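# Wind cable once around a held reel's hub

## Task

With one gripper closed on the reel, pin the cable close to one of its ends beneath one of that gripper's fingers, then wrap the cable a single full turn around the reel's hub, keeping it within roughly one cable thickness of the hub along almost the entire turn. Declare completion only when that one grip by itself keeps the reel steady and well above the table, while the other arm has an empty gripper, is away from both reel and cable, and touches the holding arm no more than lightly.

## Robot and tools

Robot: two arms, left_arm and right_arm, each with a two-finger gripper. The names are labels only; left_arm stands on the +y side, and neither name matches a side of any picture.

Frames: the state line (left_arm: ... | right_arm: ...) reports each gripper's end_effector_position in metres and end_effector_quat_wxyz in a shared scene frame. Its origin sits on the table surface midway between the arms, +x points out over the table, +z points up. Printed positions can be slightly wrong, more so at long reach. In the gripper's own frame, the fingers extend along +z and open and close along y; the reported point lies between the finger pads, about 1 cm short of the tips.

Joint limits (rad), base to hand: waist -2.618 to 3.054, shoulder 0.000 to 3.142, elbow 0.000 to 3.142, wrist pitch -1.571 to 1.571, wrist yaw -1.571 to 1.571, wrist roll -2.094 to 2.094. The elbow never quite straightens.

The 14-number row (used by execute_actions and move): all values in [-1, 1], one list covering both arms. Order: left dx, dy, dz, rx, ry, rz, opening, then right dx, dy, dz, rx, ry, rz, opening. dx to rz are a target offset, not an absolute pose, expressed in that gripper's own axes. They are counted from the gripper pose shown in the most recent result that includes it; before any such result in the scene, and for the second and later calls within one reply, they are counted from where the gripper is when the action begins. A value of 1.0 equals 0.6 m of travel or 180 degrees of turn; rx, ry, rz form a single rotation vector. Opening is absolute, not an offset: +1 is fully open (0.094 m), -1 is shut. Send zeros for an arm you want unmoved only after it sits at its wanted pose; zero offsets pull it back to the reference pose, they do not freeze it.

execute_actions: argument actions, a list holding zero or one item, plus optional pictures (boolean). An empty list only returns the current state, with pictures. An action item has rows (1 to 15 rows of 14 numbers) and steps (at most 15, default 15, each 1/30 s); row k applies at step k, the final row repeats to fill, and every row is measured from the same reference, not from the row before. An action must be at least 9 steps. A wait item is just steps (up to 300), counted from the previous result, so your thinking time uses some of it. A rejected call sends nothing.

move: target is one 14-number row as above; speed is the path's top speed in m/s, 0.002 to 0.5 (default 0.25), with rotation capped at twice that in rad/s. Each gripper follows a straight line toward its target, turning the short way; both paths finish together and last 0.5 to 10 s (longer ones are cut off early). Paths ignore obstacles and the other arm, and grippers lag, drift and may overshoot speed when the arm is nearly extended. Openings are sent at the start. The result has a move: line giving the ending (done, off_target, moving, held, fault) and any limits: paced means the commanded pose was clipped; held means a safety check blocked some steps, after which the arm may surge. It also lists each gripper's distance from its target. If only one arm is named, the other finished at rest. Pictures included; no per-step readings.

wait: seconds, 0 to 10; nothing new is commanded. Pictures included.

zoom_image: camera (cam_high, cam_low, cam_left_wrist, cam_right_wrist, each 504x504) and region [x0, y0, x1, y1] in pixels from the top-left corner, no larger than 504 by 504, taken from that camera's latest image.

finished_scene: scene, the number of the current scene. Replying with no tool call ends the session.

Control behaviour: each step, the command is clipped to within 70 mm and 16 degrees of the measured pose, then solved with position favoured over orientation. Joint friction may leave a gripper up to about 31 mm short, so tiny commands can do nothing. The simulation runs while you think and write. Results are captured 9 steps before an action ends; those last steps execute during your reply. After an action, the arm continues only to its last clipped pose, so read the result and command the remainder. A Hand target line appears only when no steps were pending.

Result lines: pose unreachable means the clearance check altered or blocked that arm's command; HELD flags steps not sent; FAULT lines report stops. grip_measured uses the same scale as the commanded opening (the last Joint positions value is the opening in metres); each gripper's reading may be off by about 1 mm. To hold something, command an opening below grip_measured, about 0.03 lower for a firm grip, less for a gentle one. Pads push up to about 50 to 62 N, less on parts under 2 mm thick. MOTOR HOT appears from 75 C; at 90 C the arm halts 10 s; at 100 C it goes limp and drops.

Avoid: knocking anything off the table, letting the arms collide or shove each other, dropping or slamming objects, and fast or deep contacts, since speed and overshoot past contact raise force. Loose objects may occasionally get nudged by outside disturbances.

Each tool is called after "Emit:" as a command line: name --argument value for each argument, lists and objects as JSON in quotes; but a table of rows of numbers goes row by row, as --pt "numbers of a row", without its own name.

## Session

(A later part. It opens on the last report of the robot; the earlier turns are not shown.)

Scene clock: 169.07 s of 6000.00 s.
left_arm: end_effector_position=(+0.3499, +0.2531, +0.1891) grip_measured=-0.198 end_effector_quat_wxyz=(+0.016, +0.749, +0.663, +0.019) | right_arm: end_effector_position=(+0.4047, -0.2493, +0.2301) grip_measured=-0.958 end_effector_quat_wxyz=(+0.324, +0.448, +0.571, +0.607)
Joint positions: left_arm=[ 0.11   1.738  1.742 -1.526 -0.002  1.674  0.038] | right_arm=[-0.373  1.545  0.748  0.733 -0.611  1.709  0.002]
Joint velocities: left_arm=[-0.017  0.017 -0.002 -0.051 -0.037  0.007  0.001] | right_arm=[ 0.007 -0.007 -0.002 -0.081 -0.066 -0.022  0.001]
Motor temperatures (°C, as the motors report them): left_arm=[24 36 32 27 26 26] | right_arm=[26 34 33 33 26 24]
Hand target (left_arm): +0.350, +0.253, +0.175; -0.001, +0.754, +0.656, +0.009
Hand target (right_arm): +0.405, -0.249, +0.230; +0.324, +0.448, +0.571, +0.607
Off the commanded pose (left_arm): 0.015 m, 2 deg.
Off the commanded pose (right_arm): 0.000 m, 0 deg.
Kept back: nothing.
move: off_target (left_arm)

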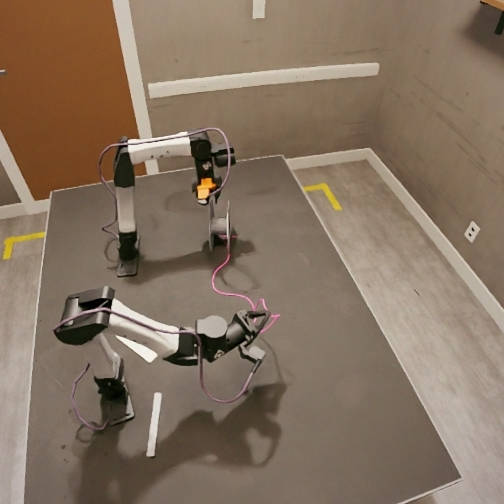

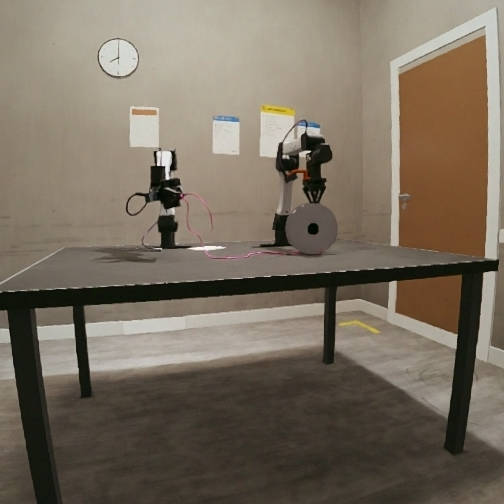

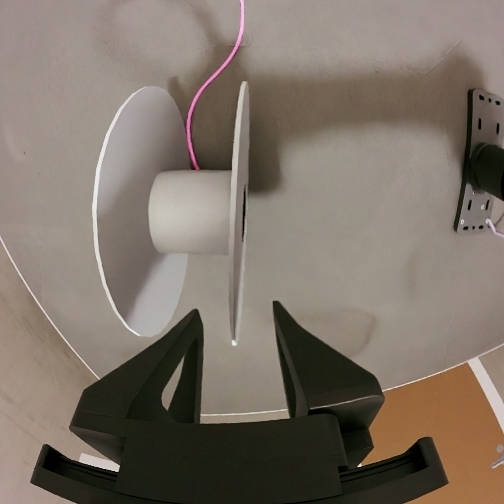

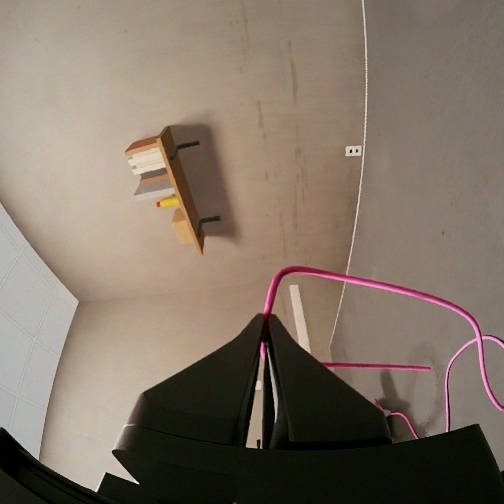

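Well aligned. Descend and pinch.

Emit:
move --target '[0,0,0.095,0,0,0,-0.2, 0,0,0,0,0,0,-0.97]' --speed 0.08

Emit:
move --target '[0,0,0,0,0,0,-0.96, 0,0,0,0,0,0,-0.97]'

Scene clock: 170.57 s of 6000.00 s.
left_arm: end_effector_position=(+0.3563, +0.2533, +0.1351) grip_measured=-0.198 end_effector_quat_wxyz=(+0.014, +0.749, +0.662, +0.018) | right_arm: end_effector_position=(+0.4047, -0.2493, +0.2301) grip_measured=-0.958 end_effector_quat_wxyz=(+0.324, +0.448, +0.571, +0.607)
Joint positions: left_arm=[ 0.11   1.738  1.526 -1.313 -0.004  1.675  0.038] | right_arm=[-0.373  1.545  0.748  0.733 -0.611  1.709  0.002]
Joint velocities: left_arm=[-0.012  0.002  0.007 -0.022 -0.037 -0.037 -0.   ] | right_arm=[-0.007 -0.002 -0.012  0.007 -0.007 -0.022  0.001]
Motor temperatures (°C, as the motors report them): left_arm=[24 36 32 27 26 26] | right_arm=[26 34 33 33 26 24]
Hand target (left_arm): +0.353, +0.253, +0.132; +0.015, +0.749, +0.663, +0.018
Hand target (right_arm): +0.405, -0.249, +0.230; +0.324, +0.448, +0.571, +0.607
Off the commanded pose (left_arm): 0.005 m, 0 deg.
Off the commanded pose (right_arm): 0.000 m, 0 deg.
Kept back: nothing.
move: done

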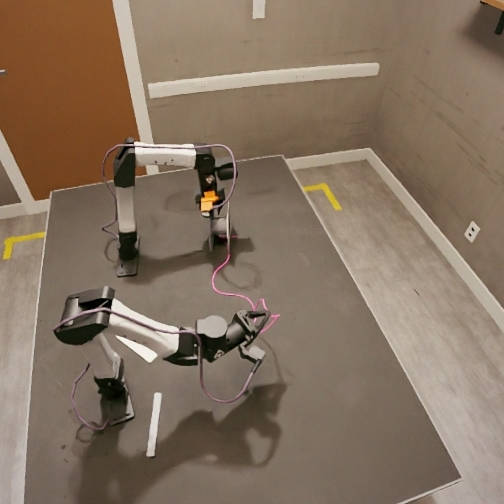

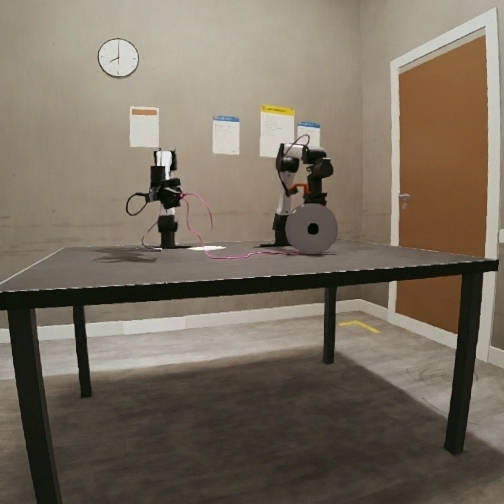

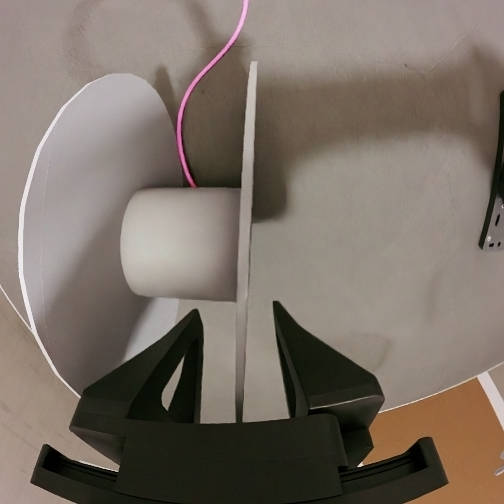

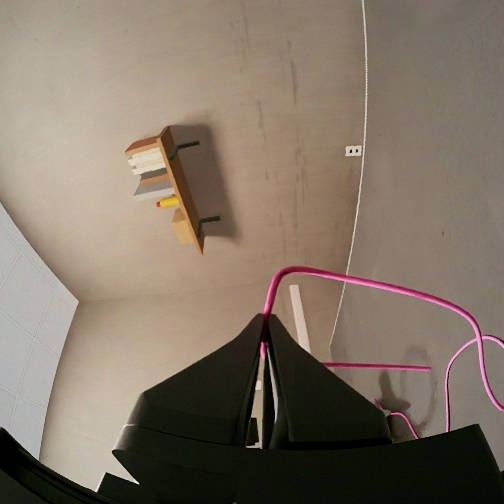

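Scene clock: 171.07 s of 6000.00 s.
left_arm: end_effector_position=(+0.3551, +0.2540, +0.1351) grip_measured=-0.953 end_effector_quat_wxyz=(+0.011, +0.748, +0.663, +0.017) | right_arm: end_effector_position=(+0.4047, -0.2493, +0.2301) grip_measured=-0.958 end_effector_quat_wxyz=(+0.324, +0.448, +0.571, +0.607)
Joint positions: left_arm=[ 0.111  1.738  1.526 -1.318 -0.007  1.674  0.002] | right_arm=[-0.373  1.545  0.748  0.733 -0.611  1.709  0.002]
Joint velocities: left_arm=[ 0.012 -0.002 -0.007  0.022  0.007 -0.007  0.001] | right_arm=[-0.007  0.002  0.002  0.037 -0.022 -0.11  -0.001]
Motor temperatures (°C, as the motors report them): left_arm=[24 36 32 27 26 26] | right_arm=[26 34 33 33 26 24]
Hand target (left_arm): +0.356, +0.253, +0.135; +0.014, +0.749, +0.662, +0.018
Hand target (right_arm): +0.405, -0.249, +0.230; +0.324, +0.448, +0.571, +0.607
Off the commanded pose (left_arm): 0.001 m, 0 deg.
Off the commanded pose (right_arm): 0.000 m, 0 deg.
Kept back: nothing.
move: done

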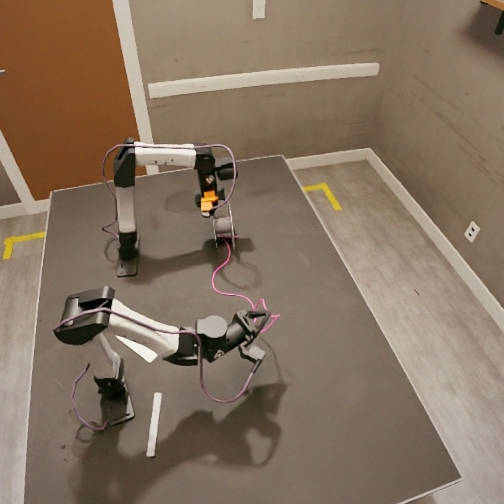

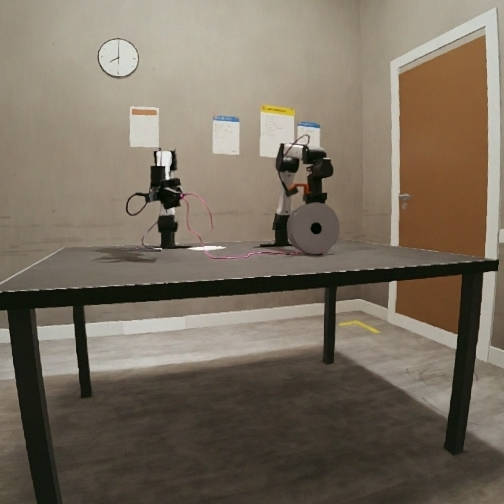

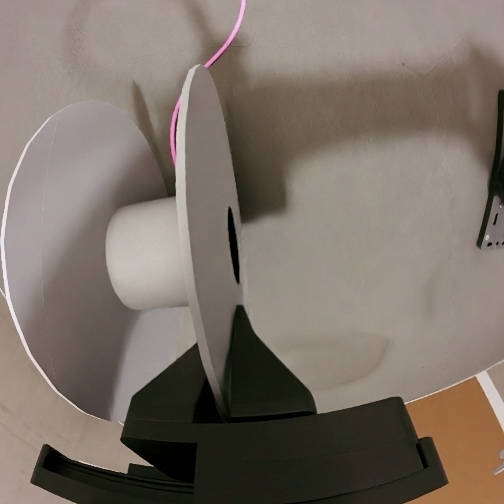

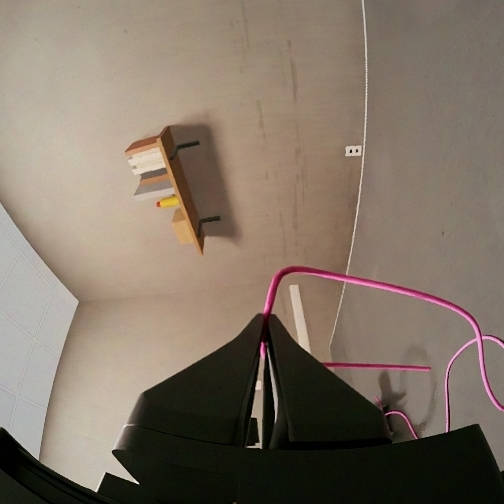

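Emit:
execute_actions --actions '[]'

Scene clock: 171.27 s of 6000.00 s.
left_arm: end_effector_position=(+0.3551, +0.2540, +0.1351) grip_measured=-0.953 end_effector_quat_wxyz=(+0.011, +0.748, +0.663, +0.017) | right_arm: end_effector_position=(+0.4047, -0.2493, +0.2301) grip_measured=-0.958 end_effector_quat_wxyz=(+0.324, +0.448, +0.571, +0.607)
Joint positions: left_arm=[ 0.111  1.738  1.526 -1.318 -0.007  1.674  0.002] | right_arm=[-0.373  1.545  0.748  0.733 -0.611  1.709  0.002]
Joint velocities: left_arm=[ 0.002 -0.022 -0.002 -0.051  0.037 -0.081 -0.001] | right_arm=[ 0.007  0.002  0.032  0.007  0.007 -0.022  0.001]
Motor temperatures (°C, as the motors report them): left_arm=[24 36 32 27 26 26] | right_arm=[26 34 33 33 26 24]
Hand target (left_arm): +0.356, +0.253, +0.135; +0.014, +0.749, +0.662, +0.018
Hand target (right_arm): +0.405, -0.249, +0.230; +0.324, +0.448, +0.571, +0.607
Off the commanded pose (left_arm): 0.001 m, 0 deg.
Off the commanded pose (right_arm): 0.000 m, 0 deg.
Kept back: nothing.
Steps of this call (steps 1 to 6: nothing new was sent). Readings (end_effector_position):
1: left_arm (+0.3551, +0.2540, +0.1351) | right_arm (+0.4047, -0.2493, +0.2301)
2: left_arm (+0.3551, +0.2540, +0.1351) | right_arm (+0.4047, -0.2493, +0.2301)
4: left_arm (+0.3551, +0.2540, +0.1351) | right_arm (+0.4047, -0.2493, +0.2301)
6: the state above

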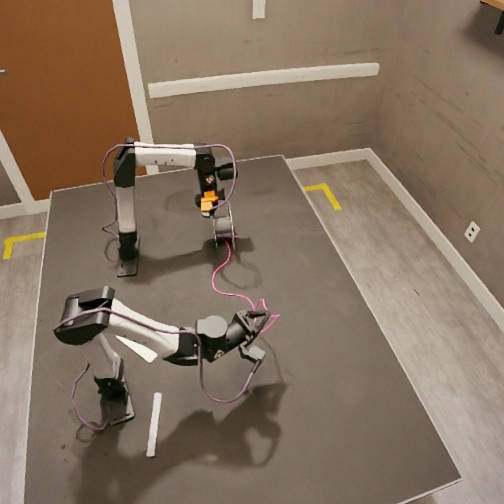

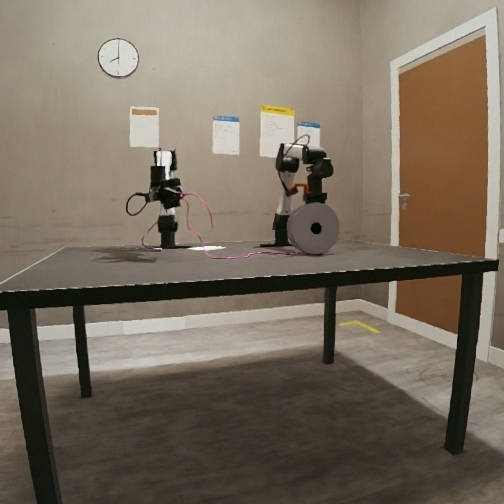

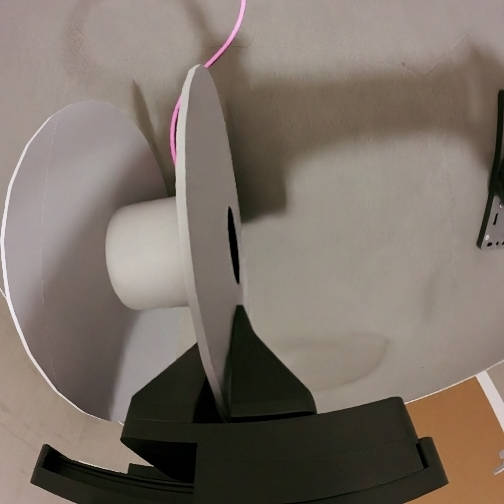

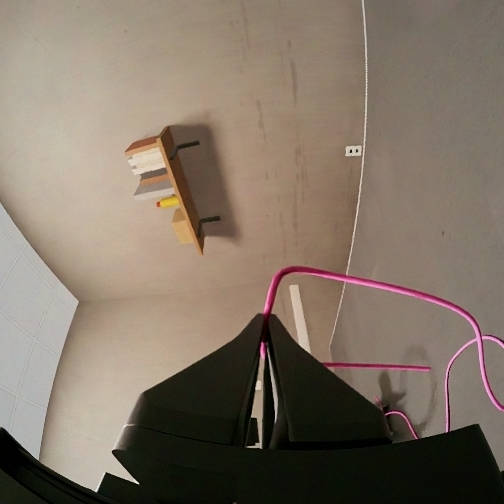

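Emit:
execute_actions --actions '[{"rows":[[0,0,0,0,0,0,-0.9,0,0,0,0,0,0,-0.97],[0,0,0,0,0,0,-0.85,0,0,0,0,0,0,-0.97],[0,0,0,0,0,0,-0.8,0,0,0,0,0,0,-0.97],[0,0,0,0,0,0,-0.7,0,0,0,0,0,0,-0.97],[0,0,0,0,0,0,-0.6,0,0,0,0,0,0,-0.97],[0,0,0,0,0,0,-0.5,0,0,0,0,0,0,-0.97]],"steps":15}]'

Emit:
wait --seconds 0.3

Scene clock: 172.03 s of 6000.00 s.
left_arm: end_effector_position=(+0.3552, +0.2540, +0.1351) grip_measured=-0.557 end_effector_quat_wxyz=(+0.011, +0.748, +0.663, +0.017) | right_arm: end_effector_position=(+0.4047, -0.2493, +0.2301) grip_measured=-0.958 end_effector_quat_wxyz=(+0.324, +0.448, +0.571, +0.607)
Joint positions: left_arm=[ 0.111  1.738  1.526 -1.318 -0.007  1.674  0.021] | right_arm=[-0.373  1.545  0.748  0.733 -0.611  1.709  0.002]
Joint velocities: left_arm=[-0.012 -0.002 -0.002 -0.022  0.022 -0.022  0.108] | right_arm=[ 0.002 -0.002 -0.007 -0.037  0.007 -0.037  0.001]
Motor temperatures (°C, as the motors report them): left_arm=[24 36 32 27 26 26] | right_arm=[26 34 33 33 26 24]
Steps of this call (steps 1 to 17: nothing new was sent; steps 18 to 23: the first 6 steps of this action). Readings (end_effector_position):
18: left_arm (+0.3551, +0.2540, +0.1351) | right_arm (+0.4047, -0.2493, +0.2301)
19: left_arm (+0.3552, +0.2540, +0.1351) | right_arm (+0.4047, -0.2493, +0.2301)
21: left_arm (+0.3552, +0.2540, +0.1351) | right_arm (+0.4047, -0.2493, +0.2301)
23: the state above

Scene clock: 172.63 s of 6000.00 s.
left_arm: end_effector_position=(+0.3552, +0.2540, +0.1351) grip_measured=-0.502 end_effector_quat_wxyz=(+0.011, +0.748, +0.663, +0.017) | right_arm: end_effector_position=(+0.4047, -0.2493, +0.2301) grip_measured=-0.958 end_effector_quat_wxyz=(+0.324, +0.448, +0.571, +0.607)
Joint positions: left_arm=[ 0.111  1.738  1.526 -1.318 -0.007  1.674  0.023] | right_arm=[-0.373  1.545  0.748  0.733 -0.611  1.709  0.002]
Joint velocities: left_arm=[-0.017  0.002  0.012 -0.022 -0.051 -0.037  0.   ] | right_arm=[ 0.007  0.017  0.012 -0.037 -0.022  0.022 -0.001]
Motor temperatures (°C, as the motors report them): left_arm=[24 36 32 27 26 26] | right_arm=[26 34 33 33 26 24]
Hand target (left_arm): +0.355, +0.254, +0.135; +0.011, +0.748, +0.663, +0.017
Hand target (right_arm): +0.405, -0.249, +0.230; +0.324, +0.448, +0.571, +0.607
Off the commanded pose (left_arm): 0.000 m, 0 deg.
Off the commanded pose (right_arm): 0.000 m, 0 deg.
Kept back: nothing.
Steps of this call (steps 1 to 9: the last 9 steps of your previous action; steps 10 to 18: nothing new was sent). Readings (end_effector_position):
1: left_arm (+0.3552, +0.2540, +0.1351) | right_arm (+0.4047, -0.2493, +0.2301)
2: left_arm (+0.3552, +0.2540, +0.1351) | right_arm (+0.4047, -0.2493, +0.2301)
4: left_arm (+0.3552, +0.2540, +0.1351) | right_arm (+0.4047, -0.2493, +0.2301)
8: left_arm (+0.3552, +0.2540, +0.1351) | right_arm (+0.4047, -0.2493, +0.2301)
18: the state above

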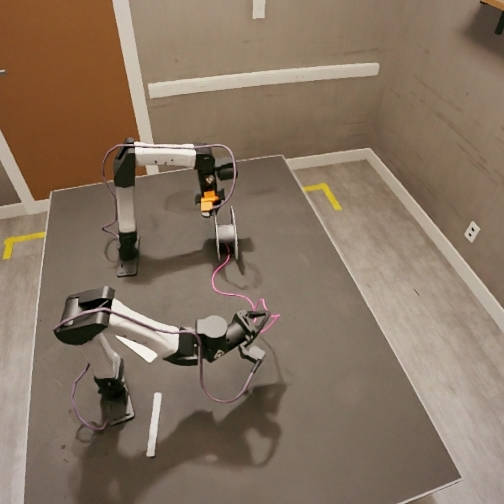

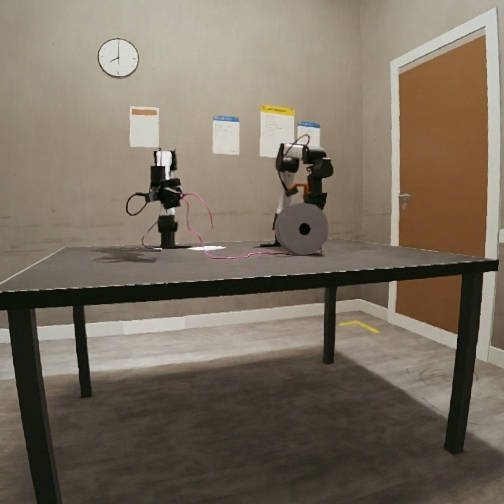

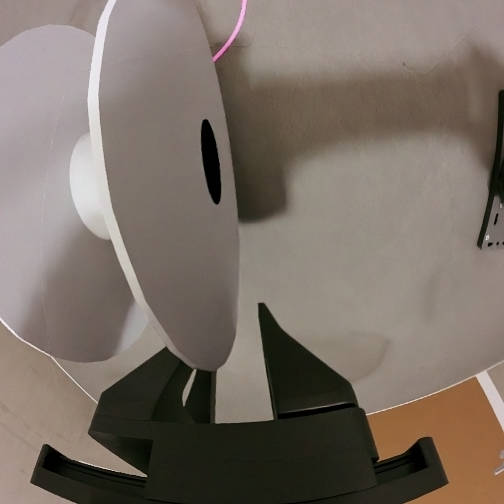

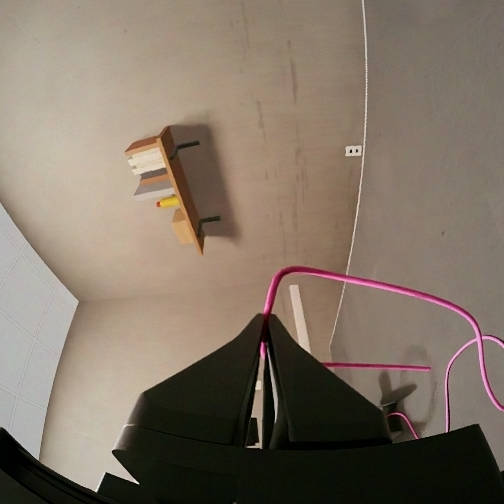

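Emit:
move --target '[0,0,-0.12,0,0,-0.1,1, 0,0,0,0,0,0,-0.97]' --speed 0.15

Scene clock: 174.43 s of 6000.00 s.
left_arm: end_effector_position=(+0.3527, +0.2541, +0.2030) grip_measured=+1.000 end_effector_quat_wxyz=(+0.027, +0.639, +0.768, +0.026) | right_arm: end_effector_position=(+0.4047, -0.2493, +0.2301) grip_measured=-0.958 end_effector_quat_wxyz=(+0.324, +0.448, +0.571, +0.607)
Joint positions: left_arm=[ 0.111  1.738  1.798 -1.555 -0.007  1.371  0.094] | right_arm=[-0.373  1.545  0.748  0.733 -0.611  1.709  0.002]
Joint velocities: left_arm=[-0.007  0.002  0.007 -0.154 -0.051 -0.037  0.   ] | right_arm=[ 0.007 -0.002 -0.007  0.007  0.037 -0.037  0.   ]
Motor temperatures (°C, as the motors report them): left_arm=[24 36 32 27 26 26] | right_arm=[26 34 33 33 26 24]
Hand target (left_arm): +0.352, +0.254, +0.207; +0.026, +0.635, +0.771, +0.025
Hand target (right_arm): +0.405, -0.249, +0.230; +0.324, +0.448, +0.571, +0.607
Off the commanded pose (left_arm): 0.004 m, 2 deg.
Off the commanded pose (right_arm): 0.000 m, 0 deg.
joint sent to its limit (left arm) — the command would take joint 4 (wrist pitch) past its lower limit, so that joint was sent only as far as its limit.
Kept back: nothing.
move: done

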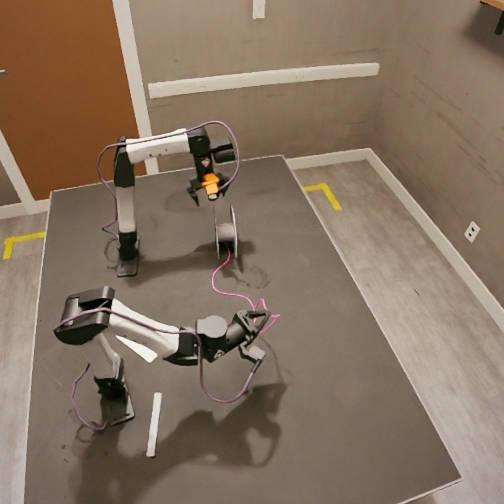

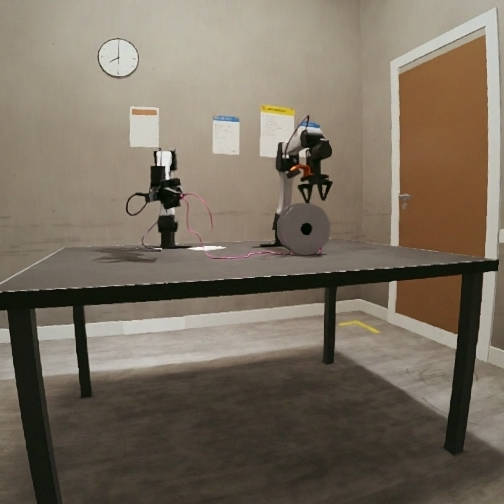

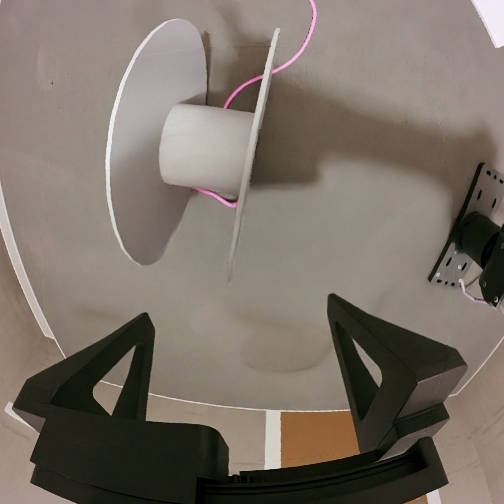

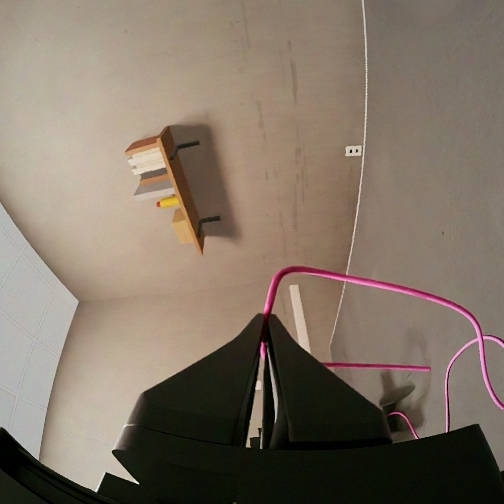

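Emit:
move --target '[-0.13,0.045,0,0,0,0.055,1, 0,0,0,0,0,0,-0.97]' --speed 0.12

Scene clock: 177.27 s of 6000.00 s.
left_arm: end_effector_position=(+0.3905, +0.1822, +0.2080) grip_measured=+1.000 end_effector_quat_wxyz=(+0.049, +0.705, +0.707, +0.040) | right_arm: end_effector_position=(+0.4047, -0.2493, +0.2301) grip_measured=-0.958 end_effector_quat_wxyz=(+0.324, +0.448, +0.571, +0.607)
Joint positions: left_arm=[-0.087  1.886  2.    -1.559 -0.014  1.354  0.094] | right_arm=[-0.373  1.545  0.748  0.733 -0.611  1.709  0.002]
Joint velocities: left_arm=[ 0.002 -0.007 -0.002  0.007  0.022  0.007  0.   ] | right_arm=[ 0.007 -0.007  0.007  0.022 -0.037  0.022 -0.002]
Motor temperatures (°C, as the motors report them): left_arm=[24 36 32 27 26 26] | right_arm=[26 34 33 34 26 24]
Hand target (left_arm): +0.393, +0.182, +0.206; +0.040, +0.703, +0.709, +0.040
Hand target (right_arm): +0.405, -0.249, +0.230; +0.324, +0.448, +0.571, +0.607
Off the commanded pose (left_arm): 0.004 m, 3 deg.
Off the commanded pose (right_arm): 0.000 m, 0 deg.
joint sent to its limit (left arm) — the command would take joint 4 (wrist pitch) past its lower limit, so that joint was sent only as far as its limit.
Kept back: nothing.
move: off_target (left_arm)

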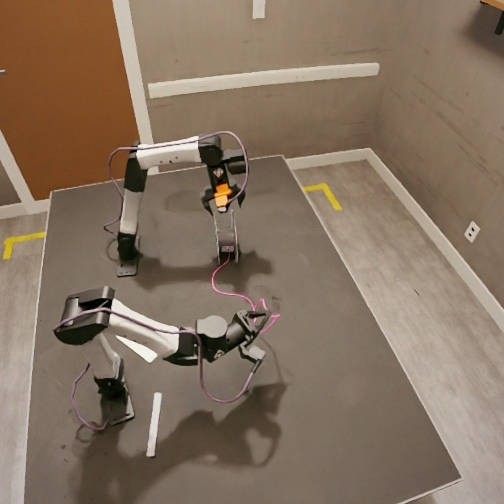

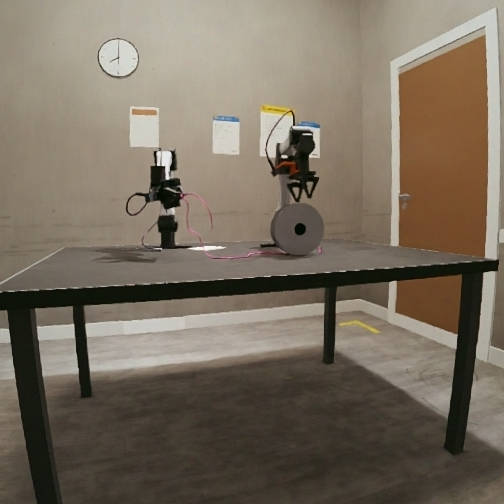

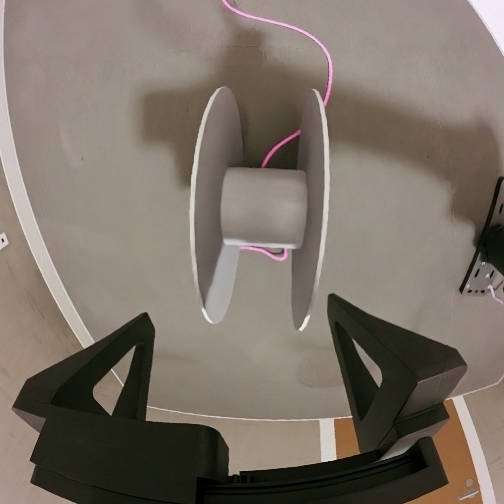

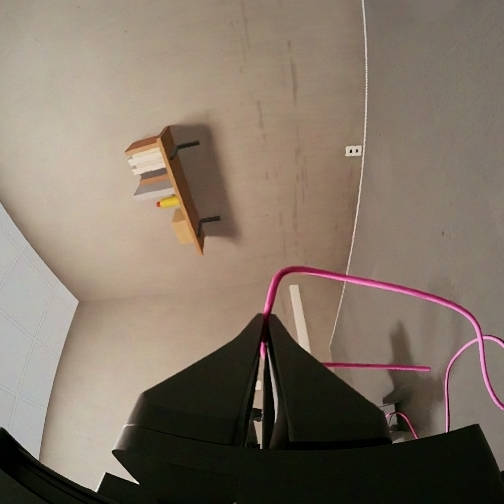

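Emit:
move --target '[-0.03,-0.03,0.13,0.04,0,0,1, 0,0,0,0,0,0,-0.97]' --speed 0.08

Scene clock: 178.97 s of 6000.00 s.
left_arm: end_effector_position=(+0.3847, +0.1661, +0.1436) grip_measured=+1.000 end_effector_quat_wxyz=(+0.017, +0.708, +0.706, +0.006) | right_arm: end_effector_position=(+0.4047, -0.2493, +0.2301) grip_measured=-0.958 end_effector_quat_wxyz=(+0.324, +0.448, +0.571, +0.607)
Joint positions: left_arm=[-0.123  1.91   1.777 -1.403  0.006  1.321  0.094] | right_arm=[-0.373  1.545  0.748  0.733 -0.611  1.709  0.002]
Joint velocities: left_arm=[-0.017  0.007  0.007 -0.066  0.066 -0.081  0.   ] | right_arm=[-0.007 -0.002 -0.012 -0.081  0.037 -0.007 -0.001]
Motor temperatures (°C, as the motors report them): left_arm=[24 36 32 27 26 26] | right_arm=[26 34 33 34 26 24]
Hand target (left_arm): +0.382, +0.163, +0.129; +0.004, +0.707, +0.708, -0.004
Hand target (right_arm): +0.405, -0.249, +0.230; +0.324, +0.448, +0.571, +0.607
Off the commanded pose (left_arm): 0.015 m, 2 deg.
Off the commanded pose (right_arm): 0.000 m, 0 deg.
Kept back: nothing.
move: off_target (left_arm)

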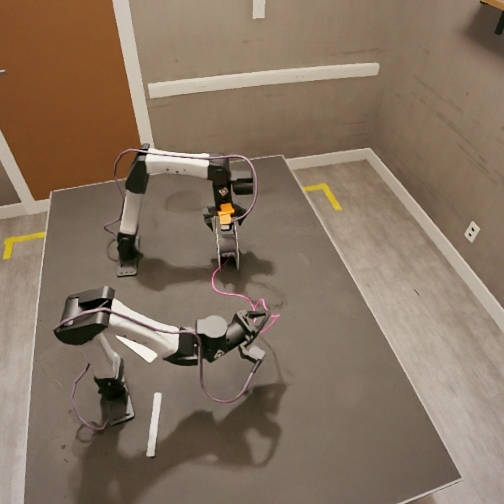

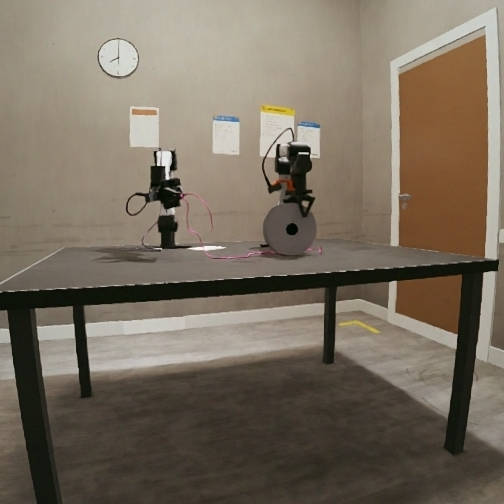

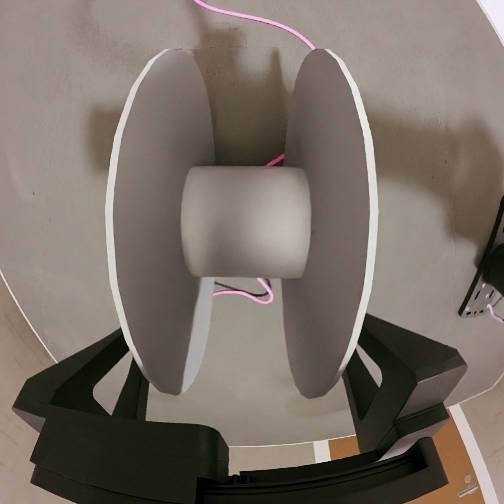

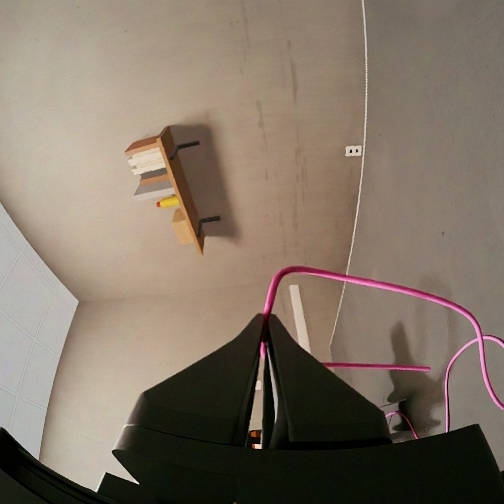

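Rolling −y slowly; chase 5 cm then close.

Emit:
move --target '[-0.1,0,0,0,0,0,0.6, 0,0,0,0,0,0,-0.97]' --speed 0.12

Emit:
move --target '[0,0,0,0,0,0,0.34, 0,0,0,0,0,0,-0.97]'

Scene clock: 180.17 s of 6000.00 s.
left_arm: end_effector_position=(+0.3826, +0.1066, +0.1479) grip_measured=+0.602 end_effector_quat_wxyz=(+0.027, +0.711, +0.702, +0.008) | right_arm: end_effector_position=(+0.4047, -0.2493, +0.2301) grip_measured=-0.958 end_effector_quat_wxyz=(+0.324, +0.448, +0.571, +0.607)
Joint positions: left_arm=[-0.276  1.965  1.868 -1.419  0.005  1.179  0.075] | right_arm=[-0.373  1.545  0.748  0.733 -0.611  1.709  0.002]
Joint velocities: left_arm=[ 0.022 -0.012 -0.012 -0.081 -0.007 -0.066 -0.002] | right_arm=[ 0.002 -0.007 -0.002 -0.007  0.022 -0.022 -0.001]
Motor temperatures (°C, as the motors report them): left_arm=[24 36 32 27 26 26] | right_arm=[26 34 33 34 26 24]
Hand target (left_arm): +0.384, +0.107, +0.145; +0.016, +0.708, +0.706, +0.008
Hand target (right_arm): +0.405, -0.249, +0.230; +0.324, +0.448, +0.571, +0.607
Off the commanded pose (left_arm): 0.004 m, 1 deg.
Off the commanded pose (right_arm): 0.000 m, 0 deg.
Kept back: nothing.
move: done

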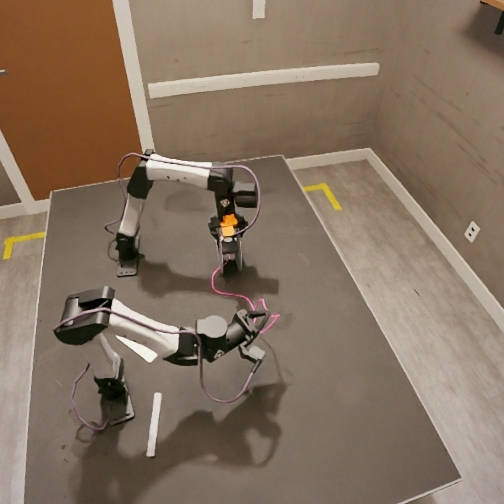

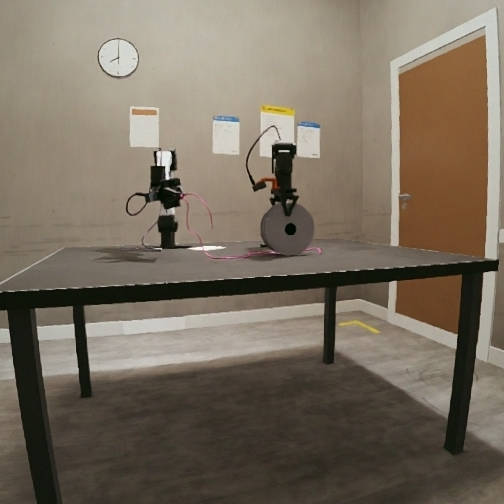

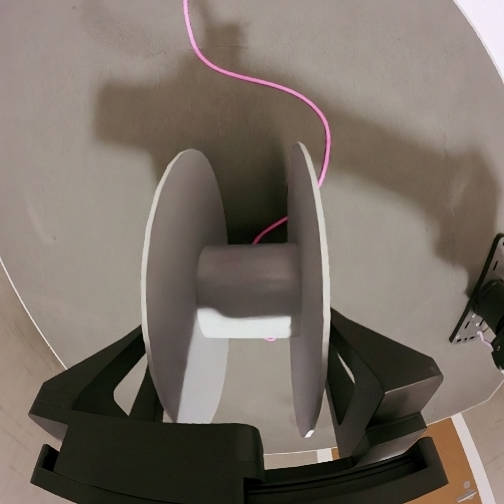

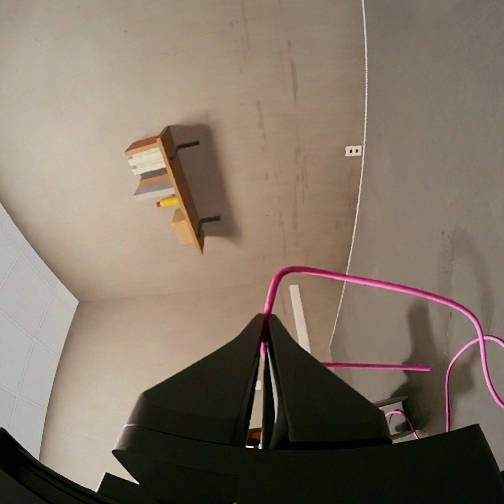

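Scene clock: 180.67 s of 6000.00 s.
left_arm: end_effector_position=(+0.3816, +0.1065, +0.1479) grip_measured=+0.393 end_effector_quat_wxyz=(+0.026, +0.711, +0.702, +0.006) | right_arm: end_effector_position=(+0.4047, -0.2493, +0.2301) grip_measured=-0.958 end_effector_quat_wxyz=(+0.324, +0.448, +0.571, +0.607)
Joint positions: left_arm=[-0.276  1.965  1.868 -1.422  0.008  1.179  0.065] | right_arm=[-0.373  1.545  0.748  0.733 -0.611  1.709  0.002]
Joint velocities: left_arm=[ 0.007 -0.012  0.002  0.007 -0.022 -0.037 -0.001] | right_arm=[-0.012  0.007  0.002 -0.007 -0.022 -0.037 -0.001]
Motor temperatures (°C, as the motors report them): left_arm=[24 36 32 27 26 26] | right_arm=[26 34 33 34 26 24]
Hand target (left_arm): +0.383, +0.107, +0.148; +0.027, +0.711, +0.702, +0.008
Hand target (right_arm): +0.405, -0.249, +0.230; +0.324, +0.448, +0.571, +0.607
Off the commanded pose (left_arm): 0.001 m, 0 deg.
Off the commanded pose (right_arm): 0.000 m, 0 deg.
Kept back: nothing.
move: done

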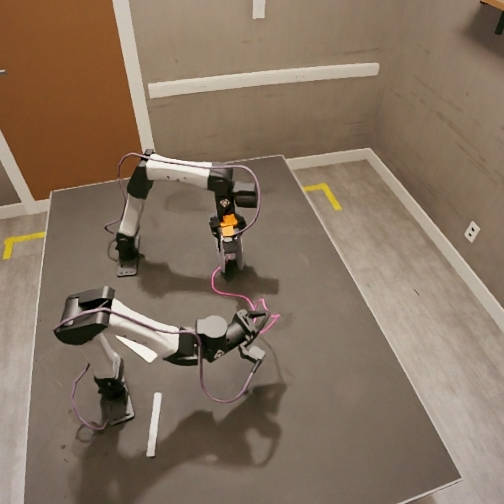

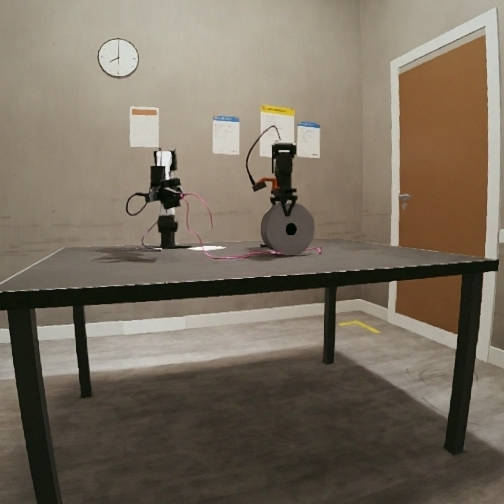

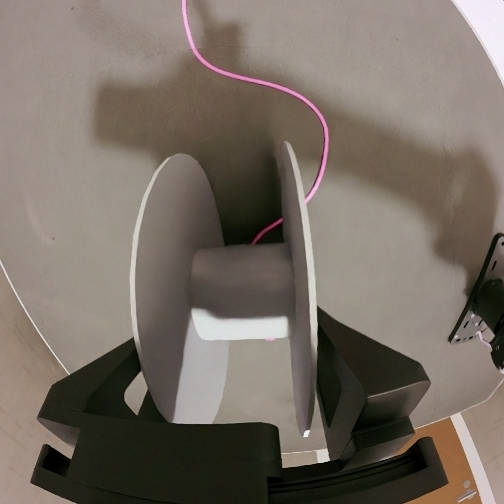

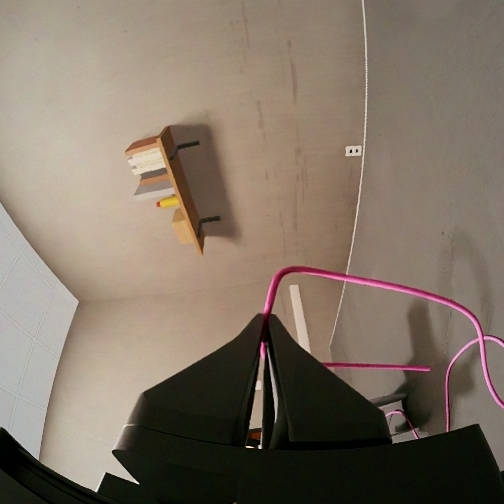

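Emit:
move --target '[0,0,-0.09,0,0,0,0.34, -0.44,-0.16,-0.305,0,-0.22,0,-0.97]' --speed 0.15

Scene clock: 184.03 s of 6000.00 s.
left_arm: end_effector_position=(+0.3773, +0.1083, +0.1849) grip_measured=+0.393 end_effector_quat_wxyz=(+0.032, +0.711, +0.702, +0.009) | right_arm: end_effector_position=(+0.3232, -0.5390, +0.0899) grip_measured=-0.958 end_effector_quat_wxyz=(+0.481, +0.636, +0.435, +0.419)
Joint positions: left_arm=[-0.276  1.965  2.018 -1.558  0.008  1.179  0.065] | right_arm=[-1.028  1.955  0.655  1.075 -0.584  1.561  0.002]
Joint velocities: left_arm=[-0.002  0.007 -0.007 -0.051  0.037 -0.007  0.   ] | right_arm=[ 0.007 -0.022  0.007 -0.007 -0.066  0.037 -0.001]
Motor temperatures (°C, as the motors report them): left_arm=[24 37 33 27 26 26] | right_arm=[26 34 33 34 26 24]
Hand target (left_arm): +0.378, +0.108, +0.201; +0.050, +0.710, +0.702, +0.016
Hand target (right_arm): +0.326, -0.548, +0.096; +0.498, +0.627, +0.433, +0.414
Off the commanded pose (left_arm): 0.017 m, 1 deg.
Off the commanded pose (right_arm): 0.015 m, 2 deg.
joint sent to its limit (left arm) — the command would take joint 4 (wrist pitch) past its lower limit, so that joint was sent only as far as its limit.
Kept back: nothing.
move: off_target (left_arm, right_arm)

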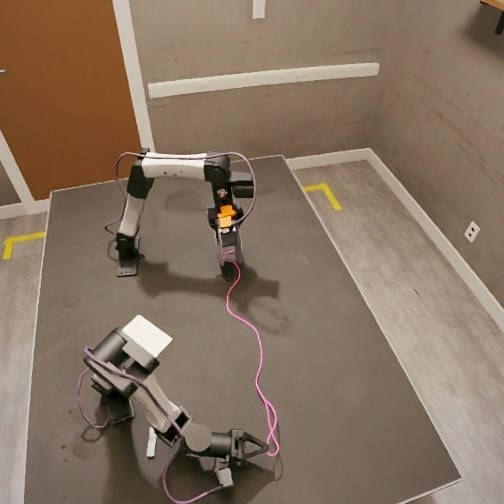

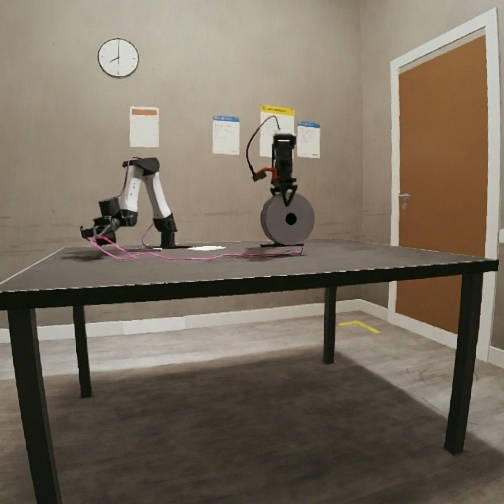

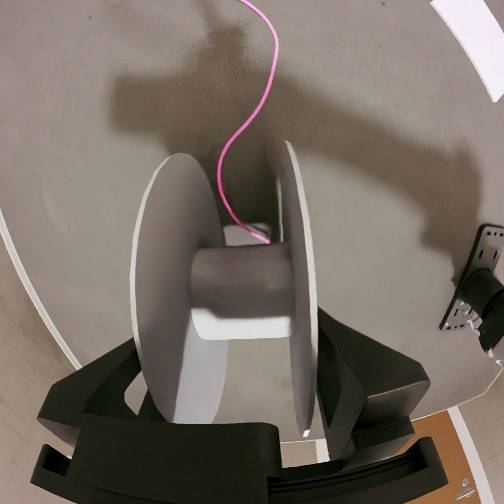

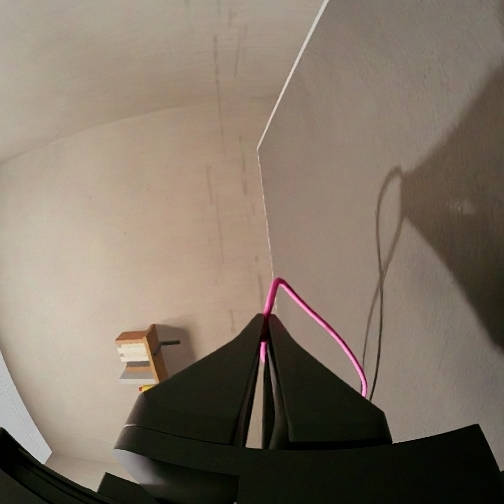

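Emit:
move --target '[-0.18,0,0,0,0,0,0.34, 0,0,0,0,0,0,-0.97]' --speed 0.12

Scene clock: 185.97 s of 6000.00 s.
left_arm: end_effector_position=(+0.3716, +0.0010, +0.1849) grip_measured=+0.394 end_effector_quat_wxyz=(+0.068, +0.714, +0.697, +0.010) | right_arm: end_effector_position=(+0.3232, -0.5391, +0.0901) grip_measured=-0.958 end_effector_quat_wxyz=(+0.482, +0.635, +0.435, +0.419)
Joint positions: left_arm=[-0.517  2.128  2.257 -1.563  0.     0.951  0.065] | right_arm=[-1.028  1.955  0.655  1.076 -0.584  1.561  0.002]
Joint velocities: left_arm=[-0.007 -0.007 -0.002  0.066  0.022 -0.022 -0.001] | right_arm=[-0.007  0.002 -0.002  0.051  0.081  0.007  0.   ]
Motor temperatures (°C, as the motors report them): left_arm=[24 37 33 27 26 26] | right_arm=[26 34 33 34 26 24]
Hand target (left_arm): +0.375, +0.001, +0.188; +0.071, +0.710, +0.701, +0.017
Hand target (right_arm): +0.323, -0.539, +0.090; +0.481, +0.636, +0.435, +0.419
Off the commanded pose (left_arm): 0.006 m, 4 deg.
Off the commanded pose (right_arm): 0.000 m, 0 deg.
joint sent to its limit (left arm) — the command would take joint 4 (wrist pitch) past its lower limit, so that joint was sent only as far as its limit.
Kept back: nothing.
move: off_target (left_arm)

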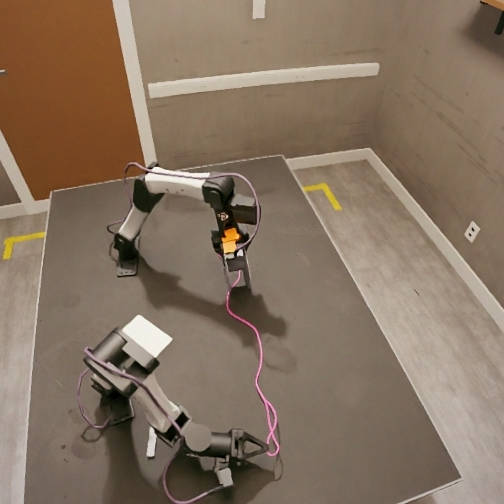

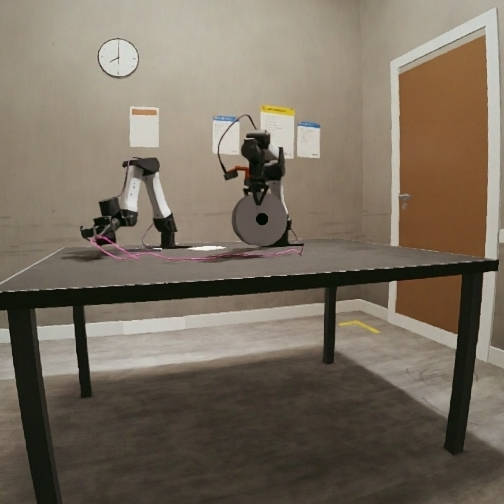

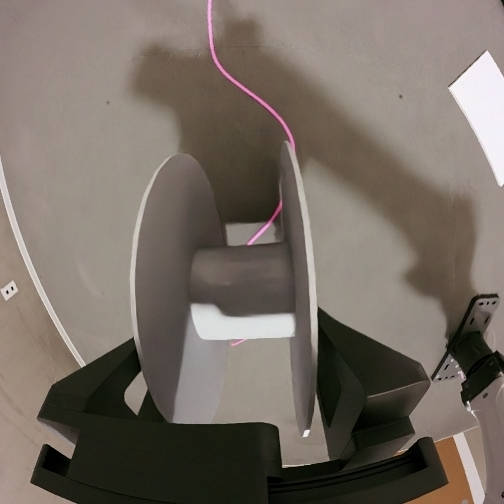

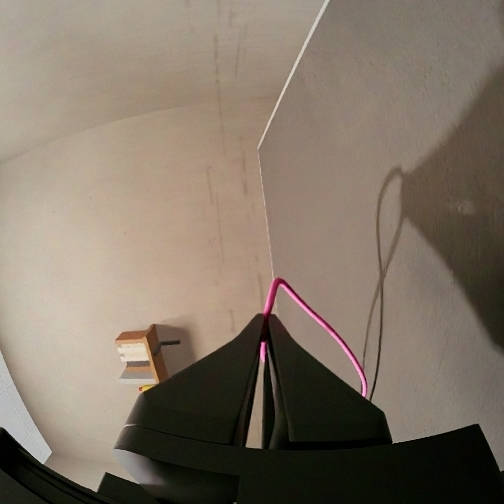

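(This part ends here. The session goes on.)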